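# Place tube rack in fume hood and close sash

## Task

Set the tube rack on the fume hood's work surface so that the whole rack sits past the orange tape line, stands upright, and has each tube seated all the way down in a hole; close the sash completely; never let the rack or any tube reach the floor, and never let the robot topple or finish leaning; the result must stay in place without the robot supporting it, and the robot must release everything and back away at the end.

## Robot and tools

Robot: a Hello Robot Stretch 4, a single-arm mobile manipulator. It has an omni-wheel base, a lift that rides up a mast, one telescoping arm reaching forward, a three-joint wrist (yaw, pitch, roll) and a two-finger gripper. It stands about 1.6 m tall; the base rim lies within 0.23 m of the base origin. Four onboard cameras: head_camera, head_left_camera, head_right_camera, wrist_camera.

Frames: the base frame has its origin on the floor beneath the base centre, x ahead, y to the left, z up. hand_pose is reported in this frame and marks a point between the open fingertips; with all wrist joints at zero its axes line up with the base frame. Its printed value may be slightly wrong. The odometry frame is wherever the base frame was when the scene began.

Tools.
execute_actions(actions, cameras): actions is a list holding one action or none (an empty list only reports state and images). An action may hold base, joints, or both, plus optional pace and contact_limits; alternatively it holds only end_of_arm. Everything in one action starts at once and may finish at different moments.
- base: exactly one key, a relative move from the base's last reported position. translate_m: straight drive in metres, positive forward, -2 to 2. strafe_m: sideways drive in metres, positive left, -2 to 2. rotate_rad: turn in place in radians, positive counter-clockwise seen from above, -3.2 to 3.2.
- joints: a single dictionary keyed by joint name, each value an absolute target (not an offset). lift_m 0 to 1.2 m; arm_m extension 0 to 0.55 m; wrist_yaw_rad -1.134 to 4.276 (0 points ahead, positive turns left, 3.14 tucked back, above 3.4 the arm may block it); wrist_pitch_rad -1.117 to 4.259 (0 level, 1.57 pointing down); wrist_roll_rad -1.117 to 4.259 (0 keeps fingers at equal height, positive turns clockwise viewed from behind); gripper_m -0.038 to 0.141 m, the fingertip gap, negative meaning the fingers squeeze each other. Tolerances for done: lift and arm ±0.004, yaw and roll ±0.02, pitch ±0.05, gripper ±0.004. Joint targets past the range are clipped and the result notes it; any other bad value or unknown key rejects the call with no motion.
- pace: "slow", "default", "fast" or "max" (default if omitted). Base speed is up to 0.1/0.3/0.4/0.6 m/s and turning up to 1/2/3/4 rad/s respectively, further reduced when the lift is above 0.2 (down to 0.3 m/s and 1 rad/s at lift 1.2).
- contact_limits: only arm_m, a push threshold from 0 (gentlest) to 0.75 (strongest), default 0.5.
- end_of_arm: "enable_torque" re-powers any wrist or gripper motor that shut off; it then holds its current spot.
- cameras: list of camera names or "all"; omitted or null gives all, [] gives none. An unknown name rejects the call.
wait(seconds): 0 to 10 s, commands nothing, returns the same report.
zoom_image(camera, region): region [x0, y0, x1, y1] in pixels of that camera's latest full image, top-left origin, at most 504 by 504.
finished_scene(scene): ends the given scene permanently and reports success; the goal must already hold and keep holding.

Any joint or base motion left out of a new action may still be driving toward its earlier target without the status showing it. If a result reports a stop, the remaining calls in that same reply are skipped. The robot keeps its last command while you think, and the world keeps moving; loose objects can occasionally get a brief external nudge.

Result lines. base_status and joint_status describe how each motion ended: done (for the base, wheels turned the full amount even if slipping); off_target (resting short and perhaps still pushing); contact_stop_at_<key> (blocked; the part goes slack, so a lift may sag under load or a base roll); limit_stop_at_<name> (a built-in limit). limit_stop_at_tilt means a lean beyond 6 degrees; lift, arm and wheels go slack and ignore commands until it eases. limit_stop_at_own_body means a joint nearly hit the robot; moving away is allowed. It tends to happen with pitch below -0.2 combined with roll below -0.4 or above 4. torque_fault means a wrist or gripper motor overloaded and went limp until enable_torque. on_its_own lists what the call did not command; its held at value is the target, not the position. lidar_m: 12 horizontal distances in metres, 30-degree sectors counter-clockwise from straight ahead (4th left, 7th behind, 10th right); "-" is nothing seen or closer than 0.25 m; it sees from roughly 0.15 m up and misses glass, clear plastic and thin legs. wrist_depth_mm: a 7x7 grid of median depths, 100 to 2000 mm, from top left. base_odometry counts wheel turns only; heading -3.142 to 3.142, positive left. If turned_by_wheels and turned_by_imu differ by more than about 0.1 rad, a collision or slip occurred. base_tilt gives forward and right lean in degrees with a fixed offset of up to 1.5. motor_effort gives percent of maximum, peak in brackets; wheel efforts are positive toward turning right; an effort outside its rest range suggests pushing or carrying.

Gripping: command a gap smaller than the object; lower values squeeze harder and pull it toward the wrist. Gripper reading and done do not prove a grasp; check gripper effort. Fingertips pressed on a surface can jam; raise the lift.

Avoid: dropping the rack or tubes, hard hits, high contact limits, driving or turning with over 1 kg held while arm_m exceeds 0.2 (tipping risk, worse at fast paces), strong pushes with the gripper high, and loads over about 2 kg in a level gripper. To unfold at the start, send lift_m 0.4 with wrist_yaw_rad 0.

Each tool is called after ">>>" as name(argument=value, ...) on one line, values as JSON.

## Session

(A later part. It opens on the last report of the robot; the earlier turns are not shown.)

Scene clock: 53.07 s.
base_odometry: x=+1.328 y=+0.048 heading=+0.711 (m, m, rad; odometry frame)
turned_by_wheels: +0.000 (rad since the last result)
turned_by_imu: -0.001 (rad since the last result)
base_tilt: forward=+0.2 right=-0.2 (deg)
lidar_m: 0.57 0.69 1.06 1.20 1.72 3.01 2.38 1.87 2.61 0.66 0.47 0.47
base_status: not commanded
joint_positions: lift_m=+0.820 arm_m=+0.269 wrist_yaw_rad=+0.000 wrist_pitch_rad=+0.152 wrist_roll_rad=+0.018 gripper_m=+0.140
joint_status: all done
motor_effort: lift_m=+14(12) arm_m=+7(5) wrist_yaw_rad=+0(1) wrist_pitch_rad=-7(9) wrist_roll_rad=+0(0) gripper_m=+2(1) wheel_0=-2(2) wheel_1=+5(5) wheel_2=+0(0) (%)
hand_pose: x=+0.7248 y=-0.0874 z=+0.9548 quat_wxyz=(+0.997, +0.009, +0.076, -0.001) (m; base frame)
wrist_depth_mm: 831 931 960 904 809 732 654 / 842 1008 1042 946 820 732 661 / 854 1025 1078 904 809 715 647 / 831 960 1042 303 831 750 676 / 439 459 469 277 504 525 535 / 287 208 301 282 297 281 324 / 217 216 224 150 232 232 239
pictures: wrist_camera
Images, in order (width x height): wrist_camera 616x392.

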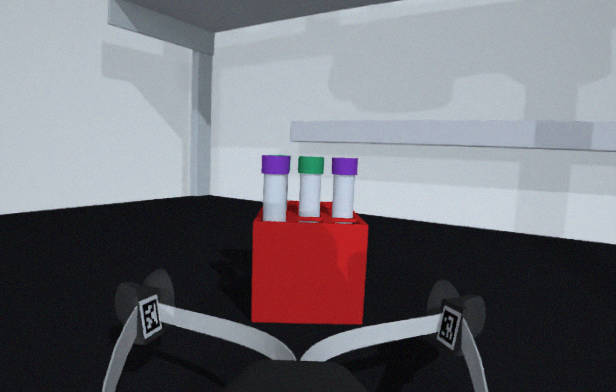

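>>> execute_actions(actions=[{"joints":{"arm_m":0.37,"lift_m":0.815},"pace":"slow"}], cameras=[])

>>> execute_actions(actions=[{"joints":{"gripper_m":0.015}}], cameras=[])

>>> execute_actions(actions=[{"joints":{"lift_m":0.89},"pace":"slow"}], cameras=["wrist_camera","head_camera"])

Scene clock: 55.73 s.
base_odometry: x=+1.328 y=+0.048 heading=+0.711 (m, m, rad; odometry frame)
turned_by_wheels: +0.000 (rad since the last result)
turned_by_imu: -0.001 (rad since the last result)
base_tilt: forward=+0.2 right=-0.3 (deg)
lidar_m: 0.48 0.70 1.06 1.18 1.74 3.01 2.36 1.88 2.61 0.67 0.48 0.47
base_status: not commanded
joint_positions: lift_m=+0.815 arm_m=+0.369 wrist_yaw_rad=+0.000 wrist_pitch_rad=+0.152 wrist_roll_rad=+0.018 gripper_m=+0.140
joint_status: all done
motor_effort: lift_m=+13(8) arm_m=+7(6) wrist_yaw_rad=+0(1) wrist_pitch_rad=-8(7) wrist_roll_rad=+0(0) gripper_m=+1(1) wheel_0=-2(3) wheel_1=+5(5) wheel_2=+0(0) (%)
hand_pose: x=+0.8248 y=-0.0874 z=+0.9499 quat_wxyz=(+0.997, +0.009, +0.076, -0.001) (m; base frame)
wrist_depth_mm: 788 891 904 842 732 647 585 / 788 946 946 854 732 661 597 / 809 960 946 741 668 603 539 / 798 904 809 262 732 661 597 / 418 436 404 177 397 500 504 / 277 206 178 179 180 267 309 / 208 208 203 150 184 222 229
pictures: none
No camera images: the call's "cameras" was empty. Leave "cameras" out to get every camera's image.

Scene clock: 57.97 s.
base_odometry: x=+1.328 y=+0.048 heading=+0.711 (m, m, rad; odometry frame)
turned_by_wheels: +0.000 (rad since the last result)
turned_by_imu: -0.001 (rad since the last result)
base_tilt: forward=+0.2 right=-0.2 (deg)
lidar_m: 0.49 0.70 1.08 1.19 1.72 3.02 2.37 1.87 2.62 0.65 0.46 0.46
base_status: not commanded
joint_positions: lift_m=+0.815 arm_m=+0.369 wrist_yaw_rad=+0.000 wrist_pitch_rad=+0.153 wrist_roll_rad=+0.018 gripper_m=+0.016
joint_status: all done
motor_effort: lift_m=+14(14) arm_m=+7(7) wrist_yaw_rad=+1(1) wrist_pitch_rad=-10(10) wrist_roll_rad=+0(0) gripper_m=-34(34) wheel_0=-3(2) wheel_1=+5(5) wheel_2=+0(0) (%)
hand_pose: x=+0.8248 y=-0.0874 z=+0.9496 quat_wxyz=(+0.997, +0.009, +0.076, -0.001) (m; base frame)
wrist_depth_mm: 778 891 917 831 732 640 591 / 798 946 931 854 750 654 597 / 798 960 946 715 691 603 544 / 798 917 676 200 723 668 609 / 415 430 166 166 392 500 508 / 273 277 167 167 178 304 307 / 202 196 169 168 171 166 227
pictures: none
No camera images: the call's "cameras" was empty. Leave "cameras" out to get every camera's image.

Scene clock: 59.47 s.
base_odometry: x=+1.328 y=+0.048 heading=+0.711 (m, m, rad; odometry frame)
turned_by_wheels: +0.000 (rad since the last result)
turned_by_imu: +0.000 (rad since the last result)
base_tilt: forward=+0.2 right=-0.2 (deg)
lidar_m: 0.51 0.72 1.08 1.20 1.73 3.02 2.38 1.87 2.62 0.64 0.49 0.44
base_status: not commanded
joint_positions: lift_m=+0.890 arm_m=+0.369 wrist_yaw_rad=+0.000 wrist_pitch_rad=+0.153 wrist_roll_rad=+0.018 gripper_m=+0.016
joint_status: all done
motor_effort: lift_m=+22(26) arm_m=+7(8) wrist_yaw_rad=+1(1) wrist_pitch_rad=-10(10) wrist_roll_rad=+0(1) gripper_m=-33(34) wheel_0=-2(3) wheel_1=+5(5) wheel_2=+0(0) (%)
hand_pose: x=+0.8247 y=-0.0874 z=+1.0238 quat_wxyz=(+0.997, +0.009, +0.076, -0.001) (m; base frame)
wrist_depth_mm: 768 741 768 759 723 647 585 / 788 931 946 842 732 647 591 / 798 960 931 809 732 647 609 / 809 976 946 202 723 654 591 / 683 699 166 166 640 676 609 / 442 445 167 167 179 492 504 / 327 315 169 168 171 167 368
pictures: head_camera, wrist_camera
Images, in order (width x height): head_camera 420x560, wrist_camera 616x392.

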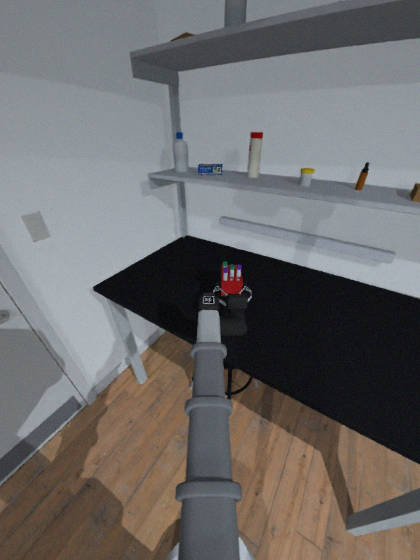

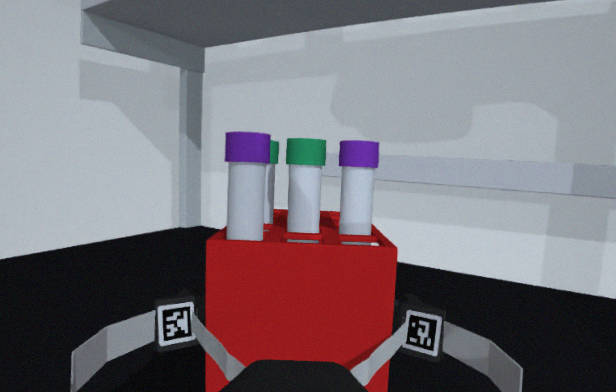

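>>> execute_actions(actions=[{"base":{"translate_m":-0.3},"joints":{"arm_m":0},"pace":"slow"}], cameras=[])

>>> execute_actions(actions=[{"base":{"rotate_rad":-2.118},"pace":"slow"}], cameras=[])

>>> execute_actions(actions=[{"base":{"strafe_m":-1.06},"joints":{"lift_m":0.925}}], cameras=[])

>>> execute_actions(actions=[{"base":{"translate_m":0.8}}])

Scene clock: 65.00 s.
base_odometry: x=+1.100 y=-0.148 heading=+0.710 (m, m, rad; odometry frame)
turned_by_wheels: -0.001 (rad since the last result)
turned_by_imu: -0.001 (rad since the last result)
base_tilt: forward=+0.2 right=-0.3 (deg)
lidar_m: 0.42 1.08 1.29 1.39 1.95 2.76 2.16 1.65 1.81 2.04 0.73 0.72
base_status: done
joint_positions: lift_m=+0.890 arm_m=+0.001 wrist_yaw_rad=+0.000 wrist_pitch_rad=+0.153 wrist_roll_rad=+0.018 gripper_m=+0.016
joint_status: all done
motor_effort: lift_m=+22(22) arm_m=-7(4) wrist_yaw_rad=+1(0) wrist_pitch_rad=-11(11) wrist_roll_rad=+0(0) gripper_m=-34(34) wheel_0=-4(6) wheel_1=-6(6) wheel_2=+3(10) (%)
hand_pose: x=+0.4573 y=-0.0874 z=+1.0238 quat_wxyz=(+0.997, +0.009, +0.077, -0.001) (m; base frame)
wrist_depth_mm: 1118 1281 1618 1499 1336 1118 1008 / 1138 1308 1464 1366 1281 1138 1025 / 1138 1366 1618 1430 1281 1160 1060 / 1138 1336 1098 220 1255 1160 1060 / 1118 891 166 166 647 820 831 / 1160 1060 168 167 179 508 508 / 1160 1366 169 168 171 166 424
pictures: none
No camera images: the call's "cameras" was empty. Leave "cameras" out to get every camera's image.

Scene clock: 68.40 s.
base_odometry: x=+1.100 y=-0.148 heading=-1.406 (m, m, rad; odometry frame)
turned_by_wheels: -2.117 (rad since the last result)
turned_by_imu: -2.137 (rad since the last result)
base_tilt: forward=+0.1 right=-0.3 (deg)
lidar_m: 0.41 2.10 0.75 0.71 0.76 1.03 1.28 1.37 1.90 2.77 2.15 1.64
base_status: done
joint_positions: lift_m=+0.890 arm_m=+0.001 wrist_yaw_rad=+0.000 wrist_pitch_rad=+0.153 wrist_roll_rad=+0.018 gripper_m=+0.016
joint_status: not commanded
motor_effort: lift_m=+22(22) arm_m=-7(7) wrist_yaw_rad=+0(1) wrist_pitch_rad=-11(12) wrist_roll_rad=+0(0) gripper_m=-35(34) wheel_0=+7(11) wheel_1=+6(9) wheel_2=+5(6) (%)
hand_pose: x=+0.4573 y=-0.0874 z=+1.0238 quat_wxyz=(+0.997, +0.009, +0.077, -0.001) (m; base frame)
wrist_depth_mm: - - - - 1499 1921 1921 / - - - - 1499 1983 1921 / - - - - 1308 - - / - - - 224 1397 1983 1983 / - - 166 166 1397 1366 1397 / - - 167 167 178 1397 1366 / 1863 1863 169 168 171 167 1397
pictures: none
No camera images: the call's "cameras" was empty. Leave "cameras" out to get every camera's image.

Scene clock: 73.27 s.
base_odometry: x=+0.055 y=-0.321 heading=-1.406 (m, m, rad; odometry frame)
turned_by_wheels: +0.000 (rad since the last result)
turned_by_imu: +0.003 (rad since the last result)
base_tilt: forward=+0.2 right=-0.2 (deg)
lidar_m: 0.42 1.60 2.66 1.78 1.82 1.37 1.34 1.39 1.78 1.71 2.26 0.47
base_status: done
joint_positions: lift_m=+0.925 arm_m=+0.001 wrist_yaw_rad=+0.000 wrist_pitch_rad=+0.153 wrist_roll_rad=+0.018 gripper_m=+0.016
joint_status: all done
motor_effort: lift_m=+21(18) arm_m=-7(7) wrist_yaw_rad=+1(1) wrist_pitch_rad=-11(11) wrist_roll_rad=+0(0) gripper_m=-34(34) wheel_0=+2(13) wheel_1=-2(12) wheel_2=+0(4) (%)
hand_pose: x=+0.4573 y=-0.0874 z=+1.0589 quat_wxyz=(+0.997, +0.009, +0.077, -0.001) (m; base frame)
wrist_depth_mm: - 1366 1921 1921 1921 1366 - / - 1397 1983 1921 1983 1366 - / - 1336 1921 1336 1921 1281 - / - 1397 1366 198 1397 1366 - / - 1366 166 166 1308 1308 - / - 1397 168 167 178 1308 - / 1921 1397 169 168 170 167 -
pictures: none
No camera images: the call's "cameras" was empty. Leave "cameras" out to get every camera's image.

Scene clock: 77.43 s.
base_odometry: x=+0.186 y=-1.110 heading=-1.406 (m, m, rad; odometry frame)
turned_by_wheels: +0.001 (rad since the last result)
turned_by_imu: -0.004 (rad since the last result)
base_tilt: forward=+0.2 right=-0.2 (deg)
lidar_m: 0.42 0.78 2.34 1.86 1.87 2.22 2.15 2.26 1.78 1.74 1.01 0.44
base_status: done
joint_positions: lift_m=+0.925 arm_m=+0.001 wrist_yaw_rad=+0.000 wrist_pitch_rad=+0.153 wrist_roll_rad=+0.018 gripper_m=+0.016
joint_status: not commanded
motor_effort: lift_m=+22(21) arm_m=-7(7) wrist_yaw_rad=+2(1) wrist_pitch_rad=-11(11) wrist_roll_rad=-1(0) gripper_m=-35(34) wheel_0=+3(10) wheel_1=+5(8) wheel_2=-2(14) (%)
hand_pose: x=+0.4573 y=-0.0874 z=+1.0589 quat_wxyz=(+0.997, +0.009, +0.077, -0.001) (m; base frame)
wrist_depth_mm: 891 1118 1118 1118 1138 1060 946 / 580 569 554 554 1118 554 544 / 917 1182 1160 1160 1138 1138 946 / 904 1182 1182 199 1138 1138 946 / 654 676 166 166 609 904 831 / 539 535 167 167 179 521 517 / 549 544 168 168 171 167 530
pictures: head_camera, head_left_camera, head_right_camera, wrist_camera
Images, in order (width x height): head_camera 420x560, head_left_camera 420x672, head_right_camera 420x672, wrist_camera 616x392.

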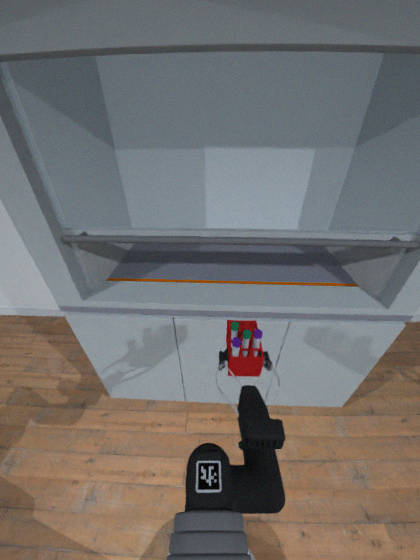

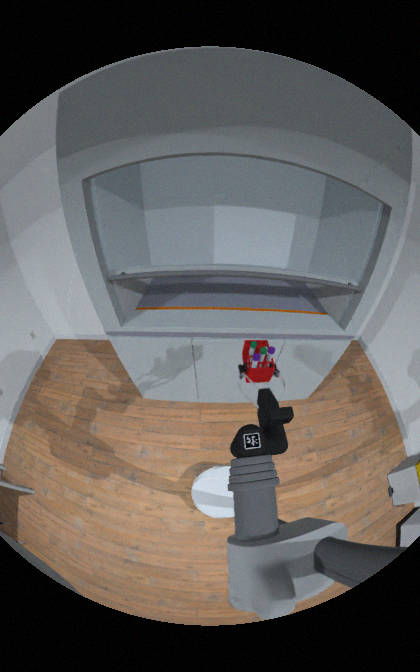

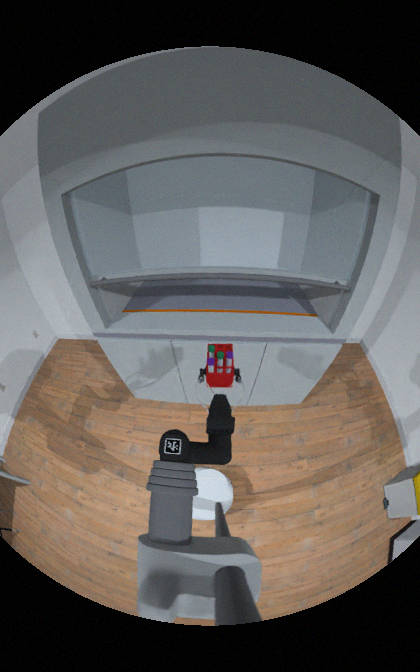

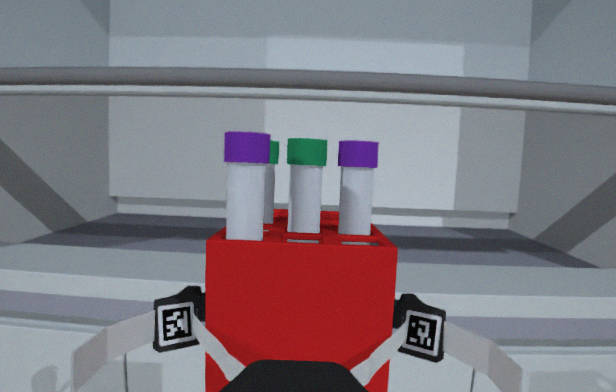

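>>> execute_actions(actions=[{"base":{"translate_m":0.1},"joints":{"arm_m":0.17},"pace":"slow"}], cameras=[])

>>> execute_actions(actions=[{"joints":{"arm_m":0.33,"lift_m":0.895},"pace":"slow","contact_limits":{"arm_m":0.12}}], cameras=["wrist_camera","head_camera"])

Scene clock: 80.63 s.
base_odometry: x=+0.202 y=-1.209 heading=-1.405 (m, m, rad; odometry frame)
turned_by_wheels: +0.001 (rad since the last result)
turned_by_imu: -0.001 (rad since the last result)
base_tilt: forward=+0.2 right=-0.3 (deg)
lidar_m: 0.57 0.66 2.21 2.07 1.86 2.31 2.24 2.38 1.78 1.87 0.86 0.66
base_status: done
joint_positions: lift_m=+0.925 arm_m=+0.169 wrist_yaw_rad=+0.000 wrist_pitch_rad=+0.153 wrist_roll_rad=+0.018 gripper_m=+0.016
joint_status: all done
motor_effort: lift_m=+21(21) arm_m=+7(7) wrist_yaw_rad=+2(0) wrist_pitch_rad=-11(10) wrist_roll_rad=+0(0) gripper_m=-34(34) wheel_0=+6(11) wheel_1=+6(8) wheel_2=-4(7) (%)
hand_pose: x=+0.6247 y=-0.0874 z=+1.0589 quat_wxyz=(+0.997, +0.009, +0.077, -0.001) (m; base frame)
wrist_depth_mm: 289 286 286 283 281 279 278 / 878 866 866 866 866 854 878 / 878 904 878 878 878 878 866 / 891 904 878 221 891 891 878 / 741 778 166 166 707 891 866 / 452 496 167 167 179 549 554 / 310 298 169 168 171 166 347
pictures: none
No camera images: the call's "cameras" was empty. Leave "cameras" out to get every camera's image.

Scene clock: 83.50 s.
base_odometry: x=+0.202 y=-1.209 heading=-1.405 (m, m, rad; odometry frame)
turned_by_wheels: +0.000 (rad since the last result)
turned_by_imu: -0.001 (rad since the last result)
base_tilt: forward=+0.2 right=-0.3 (deg)
lidar_m: 0.62 0.66 2.18 2.05 1.86 2.31 2.25 2.38 1.78 1.87 0.86 0.65
base_status: not commanded
joint_positions: lift_m=+0.895 arm_m=+0.329 wrist_yaw_rad=+0.000 wrist_pitch_rad=+0.153 wrist_roll_rad=+0.018 gripper_m=+0.016
joint_status: all done
motor_effort: lift_m=+14(19) arm_m=+7(4) wrist_yaw_rad=+0(1) wrist_pitch_rad=-11(11) wrist_roll_rad=+0(0) gripper_m=-35(34) wheel_0=+5(6) wheel_1=+6(6) wheel_2=-5(5) (%)
contact_limits: arm_m 0.12
hand_pose: x=+0.7847 y=-0.0874 z=+1.0295 quat_wxyz=(+0.997, +0.009, +0.077, -0.001) (m; base frame)
wrist_depth_mm: 715 699 691 707 699 691 683 / 723 715 723 707 707 699 707 / 741 741 732 715 715 715 707 / 750 750 741 221 732 732 732 / 640 668 166 165 609 768 768 / 421 427 168 167 179 473 473 / 310 301 169 168 171 167 351
pictures: head_camera, wrist_camera
Images, in order (width x height): head_camera 420x560, wrist_camera 616x392.

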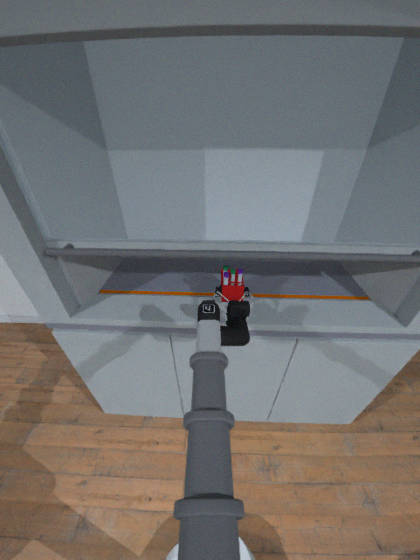

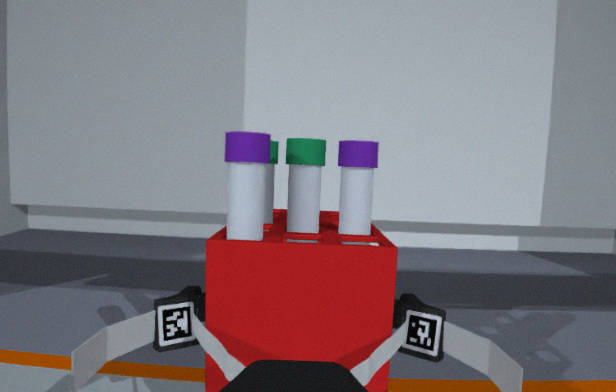

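>>> execute_actions(actions=[{"joints":{"arm_m":0.52,"lift_m":0.875},"pace":"slow","contact_limits":{"arm_m":0.12}}], cameras=[])

>>> execute_actions(actions=[{"joints":{"lift_m":0.86},"pace":"slow"}], cameras=["wrist_camera","head_camera"])

Scene clock: 87.00 s.
base_odometry: x=+0.202 y=-1.209 heading=-1.405 (m, m, rad; odometry frame)
turned_by_wheels: +0.000 (rad since the last result)
turned_by_imu: -0.001 (rad since the last result)
base_tilt: forward=+0.2 right=-0.4 (deg)
lidar_m: 0.63 0.67 2.21 2.05 1.87 2.30 2.24 2.38 1.77 1.86 0.87 0.65
base_status: not commanded
joint_positions: lift_m=+0.875 arm_m=+0.519 wrist_yaw_rad=+0.000 wrist_pitch_rad=+0.153 wrist_roll_rad=+0.018 gripper_m=+0.016
joint_status: all done
motor_effort: lift_m=+14(17) arm_m=+7(6) wrist_yaw_rad=+0(2) wrist_pitch_rad=-11(11) wrist_roll_rad=+0(1) gripper_m=-35(33) wheel_0=+5(5) wheel_1=+6(6) wheel_2=-4(5) (%)
contact_limits: arm_m 0.12
hand_pose: x=+0.9747 y=-0.0874 z=+1.0095 quat_wxyz=(+0.997, +0.009, +0.077, -0.001) (m; base frame)
wrist_depth_mm: 530 525 521 512 521 508 508 / 535 535 530 517 517 517 512 / 544 539 535 530 530 525 521 / 559 549 539 221 535 539 525 / 569 591 167 166 539 585 580 / 375 377 167 167 179 421 424 / 277 268 169 168 170 166 320
pictures: none
No camera images: the call's "cameras" was empty. Leave "cameras" out to get every camera's image.

Scene clock: 87.83 s.
base_odometry: x=+0.202 y=-1.209 heading=-1.405 (m, m, rad; odometry frame)
turned_by_wheels: +0.000 (rad since the last result)
turned_by_imu: +0.000 (rad since the last result)
base_tilt: forward=+0.2 right=-0.3 (deg)
lidar_m: 0.62 0.66 2.20 2.06 1.85 2.32 2.24 2.37 1.78 1.85 0.87 0.65
base_status: not commanded
joint_positions: lift_m=+0.860 arm_m=+0.519 wrist_yaw_rad=+0.000 wrist_pitch_rad=+0.153 wrist_roll_rad=+0.018 gripper_m=+0.016
joint_status: all done
motor_effort: lift_m=+14(17) arm_m=+7(7) wrist_yaw_rad=+1(1) wrist_pitch_rad=-11(11) wrist_roll_rad=+0(0) gripper_m=-34(34) wheel_0=+5(6) wheel_1=+6(6) wheel_2=-5(5) (%)
hand_pose: x=+0.9747 y=-0.0874 z=+0.9945 quat_wxyz=(+0.997, +0.009, +0.077, -0.001) (m; base frame)
wrist_depth_mm: 525 525 517 512 517 508 504 / 535 535 525 530 525 521 517 / 544 539 535 530 525 525 525 / 549 549 549 222 539 530 530 / 517 539 166 166 488 585 580 / 340 343 168 167 179 382 382 / 251 244 169 168 171 166 290
pictures: head_camera, wrist_camera
Images, in order (width x height): head_camera 420x560, wrist_camera 616x392.

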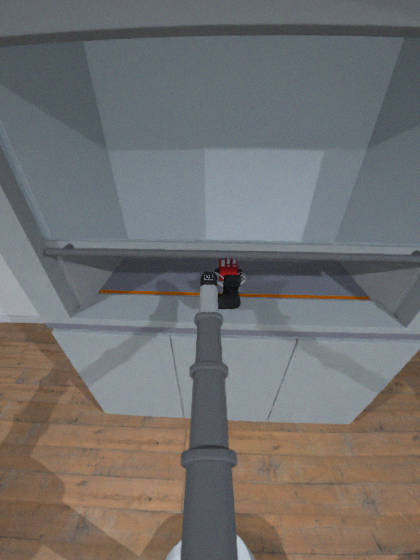

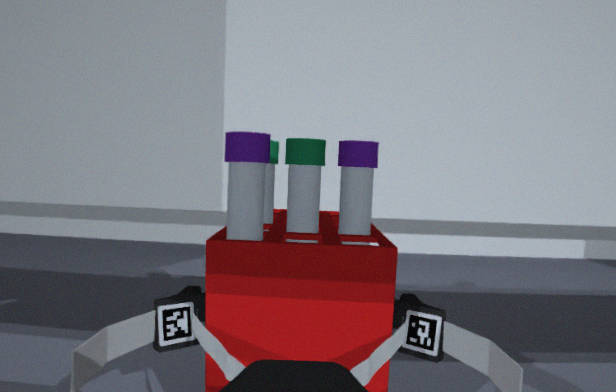

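Not touching yet; lower further.

>>> execute_actions(actions=[{"joints":{"lift_m":0.83},"pace":"slow"}], cameras=[])

Scene clock: 88.97 s.
base_odometry: x=+0.202 y=-1.209 heading=-1.405 (m, m, rad; odometry frame)
turned_by_wheels: +0.000 (rad since the last result)
turned_by_imu: +0.000 (rad since the last result)
base_tilt: forward=+0.2 right=-0.2 (deg)
lidar_m: 0.63 0.66 2.19 2.07 1.87 2.31 2.25 2.36 1.77 1.88 0.86 0.66
base_status: not commanded
joint_positions: lift_m=+0.841 arm_m=+0.519 wrist_yaw_rad=+0.001 wrist_pitch_rad=+0.140 wrist_roll_rad=+0.019 gripper_m=+0.016
joint_status: lift_m contact_stop (moved -0.019 of -0.030)
on_its_own: lift_m is slack since a contact_stop (your +0.830 is given up); wrist_pitch_rad is at rest, and its effort (+26) is outside its rest range (-23 to +23)
motor_effort: lift_m=+12(14) arm_m=+6(8) wrist_yaw_rad=+0(0) wrist_pitch_rad=+26(40) wrist_roll_rad=-5(7) gripper_m=-33(34) wheel_0=+5(5) wheel_1=+5(6) wheel_2=-5(5) (%)
hand_pose: x=+0.9756 y=-0.0872 z=+0.9794 quat_wxyz=(+0.997, +0.010, +0.070, +0.000) (m; base frame)
wrist_depth_mm: 530 525 525 517 517 517 512 / 539 530 530 530 530 517 517 / 539 539 535 530 535 530 521 / 554 544 549 220 535 535 525 / 521 549 166 166 496 580 585 / 336 340 167 167 179 382 384 / 243 237 169 168 171 167 285
pictures: none
No camera images: the call's "cameras" was empty. Leave "cameras" out to get every camera's image.

>>> execute_actions(actions=[{"joints":{"lift_m":0.848,"gripper_m":0.14},"pace":"slow"}], cameras=[])

>>> execute_actions(actions=[{"joints":{"arm_m":0.0,"lift_m":0.86}}], cameras=["wrist_camera","head_camera"])

>>> execute_actions(actions=[{"joints":{"lift_m":1.15,"wrist_yaw_rad":1.6,"wrist_pitch_rad":0,"gripper_m":0}}], cameras=[])

>>> execute_actions(actions=[{"joints":{"arm_m":0.37},"contact_limits":{"arm_m":0.12}}])

Scene clock: 94.40 s.
base_odometry: x=+0.202 y=-1.209 heading=-1.405 (m, m, rad; odometry frame)
turned_by_wheels: +0.000 (rad since the last result)
turned_by_imu: -0.001 (rad since the last result)
base_tilt: forward=+0.2 right=-0.2 (deg)
lidar_m: 0.62 0.66 2.18 2.06 1.87 2.32 2.24 2.38 1.77 1.87 0.86 0.64
base_status: not commanded
joint_positions: lift_m=+0.848 arm_m=+0.519 wrist_yaw_rad=+0.001 wrist_pitch_rad=+0.148 wrist_roll_rad=+0.018 gripper_m=+0.140
joint_status: all done
motor_effort: lift_m=+19(25) arm_m=+5(5) wrist_yaw_rad=-2(3) wrist_pitch_rad=+3(20) wrist_roll_rad=-3(4) gripper_m=+1(34) wheel_0=+5(5) wheel_1=+5(5) wheel_2=-4(4) (%)
hand_pose: x=+0.9754 y=-0.0871 z=+0.9834 quat_wxyz=(+0.997, +0.009, +0.074, +0.000) (m; base frame)
wrist_depth_mm: 525 525 521 512 517 508 508 / 535 530 535 525 521 521 521 / 544 539 535 535 530 525 525 / 554 549 544 238 539 539 525 / 500 525 480 213 580 580 574 / 322 206 185 186 193 317 364 / 244 244 189 150 247 260 277
pictures: none
No camera images: the call's "cameras" was empty. Leave "cameras" out to get every camera's image.

Scene clock: 96.97 s.
base_odometry: x=+0.202 y=-1.209 heading=-1.405 (m, m, rad; odometry frame)
turned_by_wheels: +0.000 (rad since the last result)
turned_by_imu: -0.001 (rad since the last result)
base_tilt: forward=+0.1 right=-0.3 (deg)
lidar_m: 0.63 0.66 2.19 2.06 1.88 2.32 2.24 2.36 1.78 1.86 0.89 0.66
base_status: not commanded
joint_positions: lift_m=+0.860 arm_m=+0.001 wrist_yaw_rad=+0.000 wrist_pitch_rad=+0.152 wrist_roll_rad=+0.018 gripper_m=+0.140
joint_status: all done
motor_effort: lift_m=+22(18) arm_m=-7(6) wrist_yaw_rad=+1(2) wrist_pitch_rad=-7(9) wrist_roll_rad=-1(2) gripper_m=+1(1) wheel_0=+4(5) wheel_1=+5(5) wheel_2=-4(4) (%)
hand_pose: x=+0.4573 y=-0.0874 z=+0.9941 quat_wxyz=(+0.997, +0.009, +0.076, -0.001) (m; base frame)
wrist_depth_mm: 634 750 445 445 442 436 436 / 891 1042 1042 1008 1025 1042 960 / 891 1060 1042 1042 1025 1025 931 / 866 1042 1060 1042 1060 1060 946 / 433 439 455 473 488 500 517 / 436 207 421 424 421 413 415 / 439 436 433 150 427 424 421
pictures: head_camera, wrist_camera
Images, in order (width x height): head_camera 420x560, wrist_camera 616x392.

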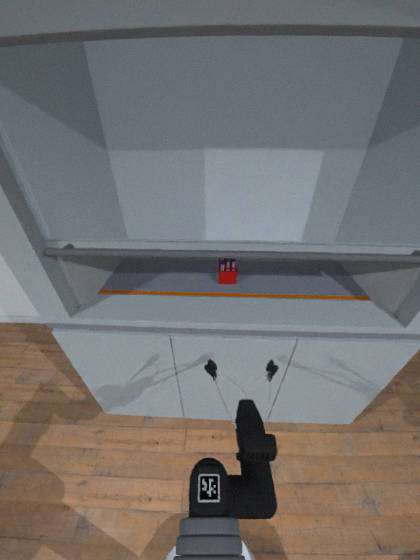

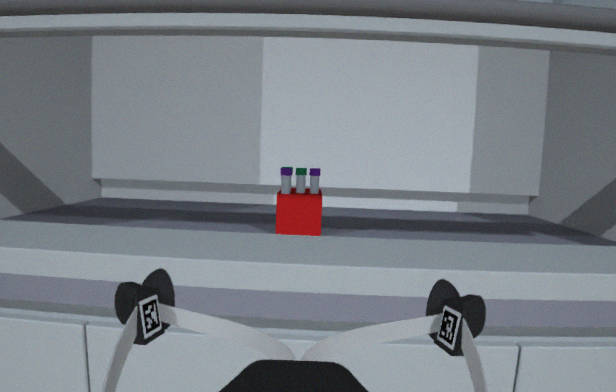

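Scene clock: 99.33 s.
base_odometry: x=+0.202 y=-1.209 heading=-1.405 (m, m, rad; odometry frame)
turned_by_wheels: +0.000 (rad since the last result)
turned_by_imu: -0.001 (rad since the last result)
base_tilt: forward=+0.3 right=-0.3 (deg)
lidar_m: 0.61 0.68 2.19 2.05 1.86 2.31 2.25 2.37 1.78 1.85 0.88 0.65
base_status: not commanded
joint_positions: lift_m=+1.150 arm_m=+0.001 wrist_yaw_rad=+1.600 wrist_pitch_rad=+0.003 wrist_roll_rad=+0.018 gripper_m=+0.000
joint_status: all done
motor_effort: lift_m=+21(16) arm_m=-7(7) wrist_yaw_rad=+3(7) wrist_pitch_rad=-9(13) wrist_roll_rad=-1(1) gripper_m=-5(7) wheel_0=+5(5) wheel_1=+5(5) wheel_2=-4(4) (%)
hand_pose: x=+0.2512 y=+0.2909 z=+1.3272 quat_wxyz=(+0.697, +0.005, +0.007, +0.717) (m; base frame)
wrist_depth_mm: - - - - - - - / - - - - - - 1983 / - - - - - - - / - - - - - - 1983 / - - - - - - 1983 / - - - 205 - - 1921 / - - - 173 175 - 1921
pictures: none
No camera images: the call's "cameras" was empty. Leave "cameras" out to get every camera's image.

Scene clock: 101.53 s.
base_odometry: x=+0.202 y=-1.209 heading=-1.405 (m, m, rad; odometry frame)
turned_by_wheels: +0.000 (rad since the last result)
turned_by_imu: -0.001 (rad since the last result)
base_tilt: forward=+0.2 right=-0.4 (deg)
lidar_m: 0.63 0.68 2.19 2.06 1.85 2.32 2.23 2.38 1.77 1.88 0.86 0.64
base_status: not commanded
joint_positions: lift_m=+1.150 arm_m=+0.369 wrist_yaw_rad=+1.600 wrist_pitch_rad=+0.002 wrist_roll_rad=+0.018 gripper_m=+0.000
joint_status: all done
motor_effort: lift_m=+22(21) arm_m=+7(5) wrist_yaw_rad=+1(2) wrist_pitch_rad=-9(9) wrist_roll_rad=-1(1) gripper_m=-6(6) wheel_0=+4(5) wheel_1=+5(5) wheel_2=-4(4) (%)
contact_limits: arm_m 0.12
hand_pose: x=+0.6186 y=+0.2909 z=+1.3272 quat_wxyz=(+0.697, +0.005, +0.007, +0.717) (m; base frame)
wrist_depth_mm: - - - - 488 473 473 / - - - - 484 473 469 / - - - - 480 469 462 / - - - - 477 466 459 / - - - - 477 466 459 / - - - 204 466 466 455 / - - - 174 176 459 449
pictures: head_camera, head_left_camera, head_right_camera, wrist_camera
Images, in order (width x height): head_camera 420x560, head_left_camera 420x672, head_right_camera 420x672, wrist_camera 616x392.

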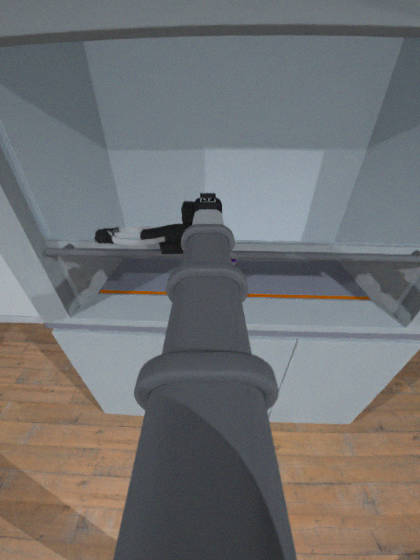

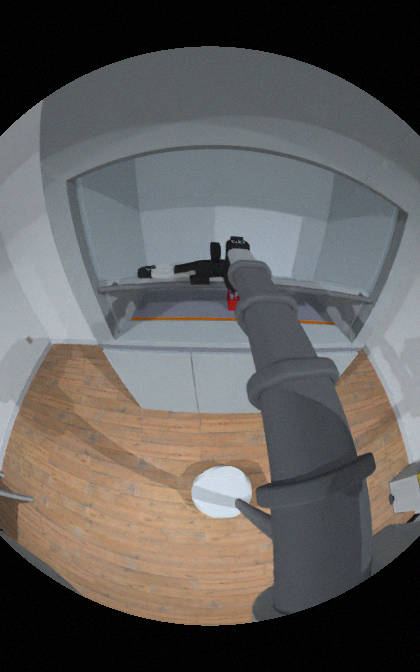

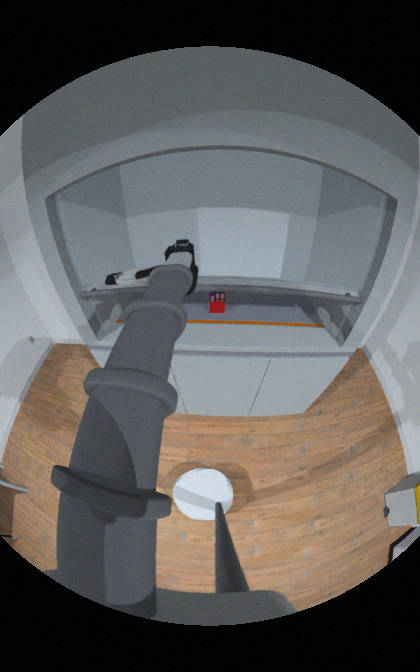

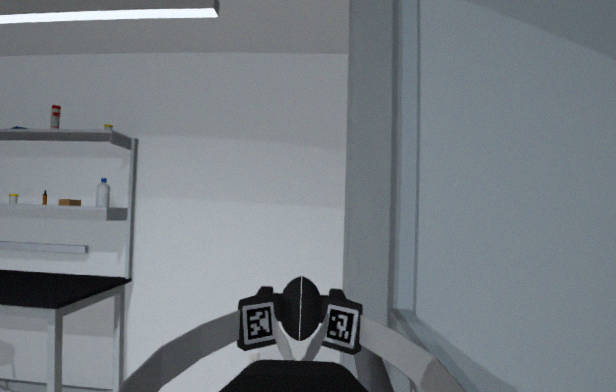

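>>> execute_actions(actions=[{"joints":{"arm_m":0.40},"pace":"slow","contact_limits":{"arm_m":0.1}}], cameras=[])

>>> execute_actions(actions=[{"joints":{"lift_m":0.6},"pace":"fast"}], cameras=["head_camera"])

Scene clock: 103.07 s.
base_odometry: x=+0.202 y=-1.209 heading=-1.405 (m, m, rad; odometry frame)
turned_by_wheels: +0.000 (rad since the last result)
turned_by_imu: +0.000 (rad since the last result)
base_tilt: forward=+0.3 right=-0.2 (deg)
lidar_m: 0.62 0.67 2.22 2.07 1.85 2.31 2.24 2.36 1.78 1.87 0.87 0.65
base_status: not commanded
joint_positions: lift_m=+1.150 arm_m=+0.399 wrist_yaw_rad=+1.600 wrist_pitch_rad=+0.002 wrist_roll_rad=+0.018 gripper_m=+0.000
joint_status: all done
motor_effort: lift_m=+21(22) arm_m=+7(7) wrist_yaw_rad=+1(0) wrist_pitch_rad=-9(8) wrist_roll_rad=+0(0) gripper_m=-7(6) wheel_0=+4(5) wheel_1=+5(5) wheel_2=-3(4) (%)
contact_limits: arm_m 0.1
hand_pose: x=+0.6486 y=+0.2909 z=+1.3272 quat_wxyz=(+0.697, +0.005, +0.007, +0.717) (m; base frame)
wrist_depth_mm: - - - - 488 473 469 / - - - - 484 473 466 / - - - - 473 466 466 / - - - - 469 466 462 / - - - - 466 462 455 / 1921 - - 204 462 459 455 / - - - 174 175 459 452
pictures: none
No camera images: the call's "cameras" was empty. Leave "cameras" out to get every camera's image.

Scene clock: 104.00 s.
base_odometry: x=+0.202 y=-1.209 heading=-1.405 (m, m, rad; odometry frame)
turned_by_wheels: +0.000 (rad since the last result)
turned_by_imu: +0.000 (rad since the last result)
base_tilt: forward=+0.3 right=-0.3 (deg)
lidar_m: 0.62 0.68 2.18 2.04 1.88 2.31 2.24 2.38 1.78 1.87 0.86 0.64
base_status: not commanded
joint_positions: lift_m=+1.104 arm_m=+0.399 wrist_yaw_rad=+1.600 wrist_pitch_rad=+0.002 wrist_roll_rad=+0.017 gripper_m=+0.000
joint_status: lift_m contact_stop (moved -0.046 of -0.550)
on_its_own: lift_m is slack since a contact_stop (your +0.600 is given up)
motor_effort: lift_m=+18(19) arm_m=+4(7) wrist_yaw_rad=+1(8) wrist_pitch_rad=-7(46) wrist_roll_rad=+1(19) gripper_m=-7(5) wheel_0=+4(5) wheel_1=+3(5) wheel_2=+0(4) (%)
hand_pose: x=+0.6491 y=+0.2909 z=+1.2818 quat_wxyz=(+0.697, +0.005, +0.007, +0.717) (m; base frame)
wrist_depth_mm: - - - - 484 477 466 / - - - - 480 473 466 / - - - - 473 466 462 / - - - - 466 466 466 / - - - - 469 462 455 / 1921 - - 203 466 462 452 / - - - 173 176 449 452
pictures: head_camera
Images, in order (width x height): head_camera 420x560.

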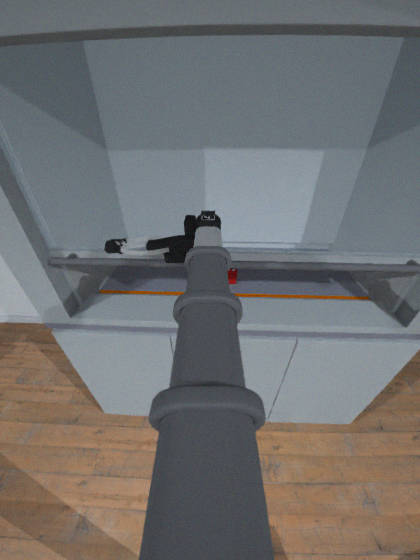

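Engaged. Repeat.

>>> execute_actions(actions=[{"joints":{"lift_m":0.5},"pace":"fast"}], cameras=[])

Scene clock: 105.13 s.
base_odometry: x=+0.202 y=-1.209 heading=-1.405 (m, m, rad; odometry frame)
turned_by_wheels: +0.000 (rad since the last result)
turned_by_imu: +0.000 (rad since the last result)
base_tilt: forward=+0.2 right=-0.3 (deg)
lidar_m: 0.63 0.67 2.19 2.06 1.85 2.31 2.24 2.38 1.77 1.87 0.86 0.64
base_status: not commanded
joint_positions: lift_m=+1.072 arm_m=+0.399 wrist_yaw_rad=+1.600 wrist_pitch_rad=+0.002 wrist_roll_rad=+0.017 gripper_m=+0.000
joint_status: lift_m contact_stop (moved -0.032 of -0.604)
on_its_own: lift_m is slack since a contact_stop (your +0.500 is given up)
motor_effort: lift_m=+18(19) arm_m=+4(4) wrist_yaw_rad=+0(8) wrist_pitch_rad=-7(41) wrist_roll_rad=+2(16) gripper_m=-6(7) wheel_0=+4(4) wheel_1=+3(3) wheel_2=-1(1) (%)
hand_pose: x=+0.6492 y=+0.2909 z=+1.2497 quat_wxyz=(+0.697, +0.005, +0.007, +0.717) (m; base frame)
wrist_depth_mm: - - - - 488 473 473 / - - - - 477 473 466 / - - - - 473 466 466 / - - - - 473 469 462 / - - - - 473 459 455 / 1808 - - 204 466 459 455 / - - - 173 175 452 452
pictures: none
No camera images: the call's "cameras" was empty. Leave "cameras" out to get every camera's image.

>>> execute_actions(actions=[{"joints":{"lift_m":0.4},"pace":"fast"}], cameras=[])

Scene clock: 106.23 s.
base_odometry: x=+0.202 y=-1.209 heading=-1.406 (m, m, rad; odometry frame)
turned_by_wheels: +0.000 (rad since the last result)
turned_by_imu: +0.000 (rad since the last result)
base_tilt: forward=+0.2 right=-0.3 (deg)
lidar_m: 0.62 0.68 2.20 2.06 1.87 2.30 2.24 2.34 1.76 1.86 0.85 0.67
base_status: not commanded
joint_positions: lift_m=+1.046 arm_m=+0.399 wrist_yaw_rad=+1.600 wrist_pitch_rad=+0.002 wrist_roll_rad=+0.017 gripper_m=+0.000
joint_status: lift_m contact_stop (moved -0.026 of -0.672)
on_its_own: lift_m is slack since a contact_stop (your +0.400 is given up)
motor_effort: lift_m=+18(17) arm_m=+3(4) wrist_yaw_rad=+0(7) wrist_pitch_rad=-7(36) wrist_roll_rad=+1(14) gripper_m=-7(5) wheel_0=+3(3) wheel_1=+3(3) wheel_2=-1(1) (%)
hand_pose: x=+0.6492 y=+0.2909 z=+1.2236 quat_wxyz=(+0.697, +0.005, +0.007, +0.717) (m; base frame)
wrist_depth_mm: - - - - 484 473 469 / - - - - 480 469 466 / - - - - 480 466 466 / - - - - 473 466 462 / - - - - 473 462 459 / - - - 203 466 459 455 / - - - 173 176 455 452
pictures: none
No camera images: the call's "cameras" was empty. Leave "cameras" out to get every camera's image.

>>> execute_actions(actions=[{"joints":{"lift_m":0.5},"pace":"max"}], cameras=[])

Scene clock: 107.37 s.
base_odometry: x=+0.202 y=-1.209 heading=-1.406 (m, m, rad; odometry frame)
turned_by_wheels: +0.000 (rad since the last result)
turned_by_imu: -0.001 (rad since the last result)
base_tilt: forward=+0.2 right=-0.3 (deg)
lidar_m: 0.62 0.67 2.21 2.06 1.86 2.31 2.24 2.37 1.78 1.87 0.88 0.66
base_status: not commanded
joint_positions: lift_m=+1.011 arm_m=+0.400 wrist_yaw_rad=+1.600 wrist_pitch_rad=+0.002 wrist_roll_rad=+0.017 gripper_m=+0.000
joint_status: lift_m contact_stop (moved -0.035 of -0.546)
on_its_own: lift_m is slack since a contact_stop (your +0.500 is given up)
motor_effort: lift_m=+18(19) arm_m=+2(3) wrist_yaw_rad=+1(13) wrist_pitch_rad=-8(57) wrist_roll_rad=+1(23) gripper_m=-6(5) wheel_0=+2(3) wheel_1=+0(3) wheel_2=+0(4) (%)
hand_pose: x=+0.6495 y=+0.2909 z=+1.1882 quat_wxyz=(+0.697, +0.005, +0.007, +0.717) (m; base frame)
wrist_depth_mm: - - - - 484 473 469 / - - - - 480 469 469 / - - - - 480 473 466 / - - - - 473 462 462 / - - - - 473 466 455 / - - - 204 462 462 452 / - - - 173 176 455 445
pictures: none
No camera images: the call's "cameras" was empty. Leave "cameras" out to get every camera's image.

>>> execute_actions(actions=[{"joints":{"lift_m":0.5},"pace":"fast"}], cameras=[])

Scene clock: 108.47 s.
base_odometry: x=+0.202 y=-1.209 heading=-1.406 (m, m, rad; odometry frame)
turned_by_wheels: +0.000 (rad since the last result)
turned_by_imu: +0.000 (rad since the last result)
base_tilt: forward=+0.1 right=-0.2 (deg)
lidar_m: 0.63 0.67 2.18 2.05 1.85 2.31 2.24 2.37 1.77 1.86 0.88 0.63
base_status: not commanded
joint_positions: lift_m=+0.965 arm_m=+0.400 wrist_yaw_rad=+1.600 wrist_pitch_rad=+0.002 wrist_roll_rad=+0.017 gripper_m=+0.000
joint_status: lift_m contact_stop (moved -0.046 of -0.511)
on_its_own: lift_m is slack since a contact_stop (your +0.500 is given up)
motor_effort: lift_m=+17(15) arm_m=+1(2) wrist_yaw_rad=+0(12) wrist_pitch_rad=-7(46) wrist_roll_rad=+1(18) gripper_m=-6(7) wheel_0=+2(3) wheel_1=+0(0) wheel_2=+0(1) (%)
hand_pose: x=+0.6495 y=+0.2909 z=+1.1424 quat_wxyz=(+0.697, +0.005, +0.007, +0.717) (m; base frame)
wrist_depth_mm: - - - - 484 477 469 / - - - - 480 473 473 / - - - - 477 469 462 / - - - - 473 466 462 / - - - - 469 462 459 / - - - 204 462 459 459 / - - - 174 175 459 452
pictures: none
No camera images: the call's "cameras" was empty. Leave "cameras" out to get every camera's image.

>>> execute_actions(actions=[{"joints":{"lift_m":0.5},"pace":"fast"}], cameras=[])

Scene clock: 109.57 s.
base_odometry: x=+0.202 y=-1.209 heading=-1.406 (m, m, rad; odometry frame)
turned_by_wheels: +0.000 (rad since the last result)
turned_by_imu: +0.000 (rad since the last result)
base_tilt: forward=+0.4 right=-0.3 (deg)
lidar_m: 0.63 0.68 2.20 2.05 1.87 2.31 2.24 2.38 1.77 1.86 0.88 0.66
base_status: not commanded
joint_positions: lift_m=+0.933 arm_m=+0.400 wrist_yaw_rad=+1.600 wrist_pitch_rad=+0.002 wrist_roll_rad=+0.017 gripper_m=+0.000
joint_status: lift_m contact_stop (moved -0.032 of -0.465)
on_its_own: lift_m is slack since a contact_stop (your +0.500 is given up)
motor_effort: lift_m=+18(16) arm_m=+1(2) wrist_yaw_rad=+0(9) wrist_pitch_rad=-8(41) wrist_roll_rad=+1(16) gripper_m=-7(7) wheel_0=+2(2) wheel_1=+1(1) wheel_2=+0(1) (%)
hand_pose: x=+0.6495 y=+0.2909 z=+1.1103 quat_wxyz=(+0.697, +0.005, +0.007, +0.717) (m; base frame)
wrist_depth_mm: - - - - 484 477 466 / - - - - 484 473 466 / - - - - 473 469 459 / - - - - 469 469 459 / - - - - 469 466 459 / - - - 204 462 459 455 / - - - 174 176 455 452
pictures: none
No camera images: the call's "cameras" was empty. Leave "cameras" out to get every camera's image.

>>> execute_actions(actions=[{"joints":{"lift_m":0.5},"pace":"fast"}], cameras=[])

Scene clock: 110.57 s.
base_odometry: x=+0.202 y=-1.209 heading=-1.406 (m, m, rad; odometry frame)
turned_by_wheels: +0.000 (rad since the last result)
turned_by_imu: +0.000 (rad since the last result)
base_tilt: forward=+0.3 right=-0.3 (deg)
lidar_m: 0.63 0.68 2.17 2.07 1.86 2.30 2.24 2.37 1.76 1.87 0.87 0.64
base_status: not commanded
joint_positions: lift_m=+0.906 arm_m=+0.400 wrist_yaw_rad=+1.600 wrist_pitch_rad=+0.002 wrist_roll_rad=+0.017 gripper_m=+0.000
joint_status: lift_m contact_stop (moved -0.026 of -0.433)
on_its_own: lift_m is slack since a contact_stop (your +0.500 is given up)
motor_effort: lift_m=+18(19) arm_m=+2(2) wrist_yaw_rad=+0(8) wrist_pitch_rad=-6(36) wrist_roll_rad=+1(15) gripper_m=-6(6) wheel_0=+2(2) wheel_1=+1(1) wheel_2=-1(1) (%)
hand_pose: x=+0.6495 y=+0.2909 z=+1.0841 quat_wxyz=(+0.697, +0.005, +0.007, +0.717) (m; base frame)
wrist_depth_mm: - - - - 488 477 469 / - - - - 484 473 466 / - - - - 477 469 466 / - - - - 473 469 466 / - - - - 473 462 459 / - - - 203 466 459 459 / - - - 174 175 459 449
pictures: none
No camera images: the call's "cameras" was empty. Leave "cameras" out to get every camera's image.

>>> execute_actions(actions=[{"joints":{"lift_m":0.5},"pace":"fast"}], cameras=[])

Scene clock: 111.57 s.
base_odometry: x=+0.202 y=-1.209 heading=-1.406 (m, m, rad; odometry frame)
turned_by_wheels: +0.000 (rad since the last result)
turned_by_imu: +0.000 (rad since the last result)
base_tilt: forward=+0.3 right=-0.2 (deg)
lidar_m: 0.62 0.68 2.20 2.07 1.87 2.32 2.24 2.37 1.77 1.87 0.88 0.65
base_status: not commanded
joint_positions: lift_m=+0.880 arm_m=+0.400 wrist_yaw_rad=+1.600 wrist_pitch_rad=+0.002 wrist_roll_rad=+0.017 gripper_m=+0.000
joint_status: lift_m contact_stop (moved -0.026 of -0.406)
on_its_own: lift_m is slack since a contact_stop (your +0.500 is given up)
motor_effort: lift_m=+18(21) arm_m=+2(2) wrist_yaw_rad=+2(7) wrist_pitch_rad=-8(38) wrist_roll_rad=+1(16) gripper_m=-5(6) wheel_0=+2(3) wheel_1=+0(1) wheel_2=+0(1) (%)
hand_pose: x=+0.6495 y=+0.2909 z=+1.0580 quat_wxyz=(+0.697, +0.005, +0.007, +0.717) (m; base frame)
wrist_depth_mm: - - - - 488 477 477 / - - - - 477 473 466 / - - - - 477 469 462 / - - - - 469 466 462 / - - - - 469 462 462 / - - - 203 466 462 459 / - - - 174 176 455 452
pictures: none
No camera images: the call's "cameras" was empty. Leave "cameras" out to get every camera's image.

>>> execute_actions(actions=[{"joints":{"lift_m":0.5},"pace":"fast"}], cameras=["head_camera"])

Scene clock: 112.47 s.
base_odometry: x=+0.202 y=-1.209 heading=-1.406 (m, m, rad; odometry frame)
turned_by_wheels: +0.000 (rad since the last result)
turned_by_imu: +0.000 (rad since the last result)
base_tilt: forward=+0.2 right=-0.2 (deg)
lidar_m: 0.63 0.67 2.20 2.06 1.86 2.30 2.24 2.38 1.78 1.86 0.86 0.66
base_status: not commanded
joint_positions: lift_m=+0.858 arm_m=+0.400 wrist_yaw_rad=+1.599 wrist_pitch_rad=-0.004 wrist_roll_rad=+0.016 gripper_m=+0.000
joint_status: lift_m contact_stop (moved -0.022 of -0.380)
on_its_own: lift_m is slack since a contact_stop (your +0.500 is given up)
motor_effort: lift_m=+14(18) arm_m=+2(2) wrist_yaw_rad=+4(8) wrist_pitch_rad=+11(35) wrist_roll_rad=+5(14) gripper_m=-6(6) wheel_0=+2(3) wheel_1=+0(1) wheel_2=-1(1) (%)
hand_pose: x=+0.6498 y=+0.2909 z=+1.0376 quat_wxyz=(+0.697, +0.007, +0.004, +0.717) (m; base frame)
wrist_depth_mm: - - - - 492 480 473 / - - - - 484 477 469 / - - - - 480 469 466 / - - - - 473 473 462 / - - - - 466 462 459 / - - - 204 459 466 455 / - - - 174 175 436 442
pictures: head_camera
Images, in order (width x height): head_camera 420x560.

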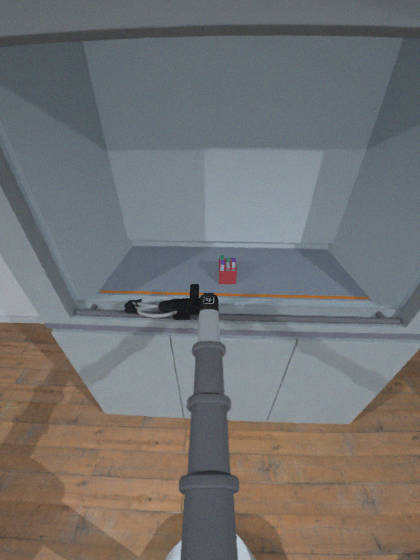

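>>> execute_actions(actions=[{"joints":{"lift_m":0.5},"pace":"fast"}], cameras=[])

Scene clock: 113.47 s.
base_odometry: x=+0.202 y=-1.209 heading=-1.406 (m, m, rad; odometry frame)
turned_by_wheels: +0.000 (rad since the last result)
turned_by_imu: +0.000 (rad since the last result)
base_tilt: forward=+0.2 right=-0.3 (deg)
lidar_m: 0.63 0.67 2.18 2.08 1.86 2.31 2.24 2.38 1.78 1.84 0.87 0.63
base_status: not commanded
joint_positions: lift_m=+0.858 arm_m=+0.400 wrist_yaw_rad=+1.600 wrist_pitch_rad=-0.005 wrist_roll_rad=+0.016 gripper_m=+0.000
joint_status: lift_m contact_stop (moved -0.001 of -0.358)
on_its_own: lift_m is slack since a contact_stop (your +0.500 is given up)
motor_effort: lift_m=+13(13) arm_m=+2(2) wrist_yaw_rad=+1(8) wrist_pitch_rad=+12(39) wrist_roll_rad=+4(15) gripper_m=-6(6) wheel_0=+3(3) wheel_1=+1(1) wheel_2=-1(1) (%)
hand_pose: x=+0.6495 y=+0.2909 z=+1.0373 quat_wxyz=(+0.697, +0.007, +0.004, +0.717) (m; base frame)
wrist_depth_mm: - - - - 492 480 473 / - - - - 484 477 469 / - - - - 480 469 466 / - - - - 469 462 462 / - - - - 469 466 455 / - - - 204 462 459 455 / - - - 173 176 436 442
pictures: none
No camera images: the call's "cameras" was empty. Leave "cameras" out to get every camera's image.

>>> execute_actions(actions=[{"joints":{"lift_m":0.92}}], cameras=[])

>>> execute_actions(actions=[{"base":{"translate_m":-0.3},"joints":{"arm_m":0}}], cameras=["head_camera"])

>>> finished_scene(scene=2)

Scene clock: 114.90 s.
base_odometry: x=+0.202 y=-1.209 heading=-1.406 (m, m, rad; odometry frame)
turned_by_wheels: +0.000 (rad since the last result)
turned_by_imu: +0.000 (rad since the last result)
base_tilt: forward=+0.2 right=-0.3 (deg)
lidar_m: 0.63 0.67 2.20 2.05 1.86 2.31 2.24 2.38 1.75 1.84 0.87 0.66
base_status: not commanded
joint_positions: lift_m=+0.920 arm_m=+0.400 wrist_yaw_rad=+1.600 wrist_pitch_rad=+0.002 wrist_roll_rad=+0.017 gripper_m=+0.000
joint_status: all done
motor_effort: lift_m=+21(27) arm_m=+2(2) wrist_yaw_rad=+1(3) wrist_pitch_rad=-7(8) wrist_roll_rad=+1(4) gripper_m=-6(7) wheel_0=+2(2) wheel_1=+1(1) wheel_2=-1(1) (%)
hand_pose: x=+0.6497 y=+0.2909 z=+1.0974 quat_wxyz=(+0.697, +0.005, +0.007, +0.717) (m; base frame)
wrist_depth_mm: - - - - 480 477 469 / - - - - 480 469 469 / - - - - 477 469 469 / - - - - 469 462 462 / - - - - 469 462 459 / - - - 204 466 459 459 / - - - 174 176 455 455
pictures: none
No camera images: the call's "cameras" was empty. Leave "cameras" out to get every camera's image.

Scene clock: 117.37 s.
base_odometry: x=+0.153 y=-0.913 heading=-1.406 (m, m, rad; odometry frame)
turned_by_wheels: -0.001 (rad since the last result)
turned_by_imu: +0.000 (rad since the last result)
base_tilt: forward=+0.2 right=-0.2 (deg)
lidar_m: 0.93 0.98 2.63 1.80 1.87 2.01 1.94 2.04 1.80 1.68 2.29 0.95
base_status: done
joint_positions: lift_m=+0.920 arm_m=+0.001 wrist_yaw_rad=+1.600 wrist_pitch_rad=+0.002 wrist_roll_rad=+0.018 gripper_m=+0.000
joint_status: all done
motor_effort: lift_m=+22(22) arm_m=-7(7) wrist_yaw_rad=+1(3) wrist_pitch_rad=-8(7) wrist_roll_rad=+1(2) gripper_m=-7(5) wheel_0=-5(8) wheel_1=-5(9) wheel_2=+2(12) (%)
hand_pose: x=+0.2511 y=+0.2909 z=+1.0973 quat_wxyz=(+0.697, +0.005, +0.007, +0.717) (m; base frame)
wrist_depth_mm: - - - - - - - / - - - - - - - / - - - - - - - / - - - - - - - / - - - - - - - / - - - 204 - - - / - - - 173 176 - -
pictures: head_camera
Images, in order (width x height): head_camera 420x560.

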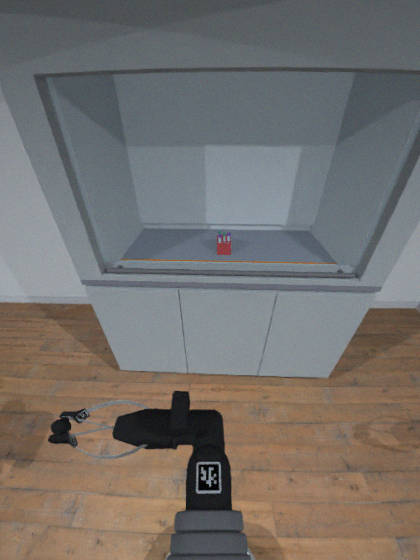

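The scene is finished: the task was done.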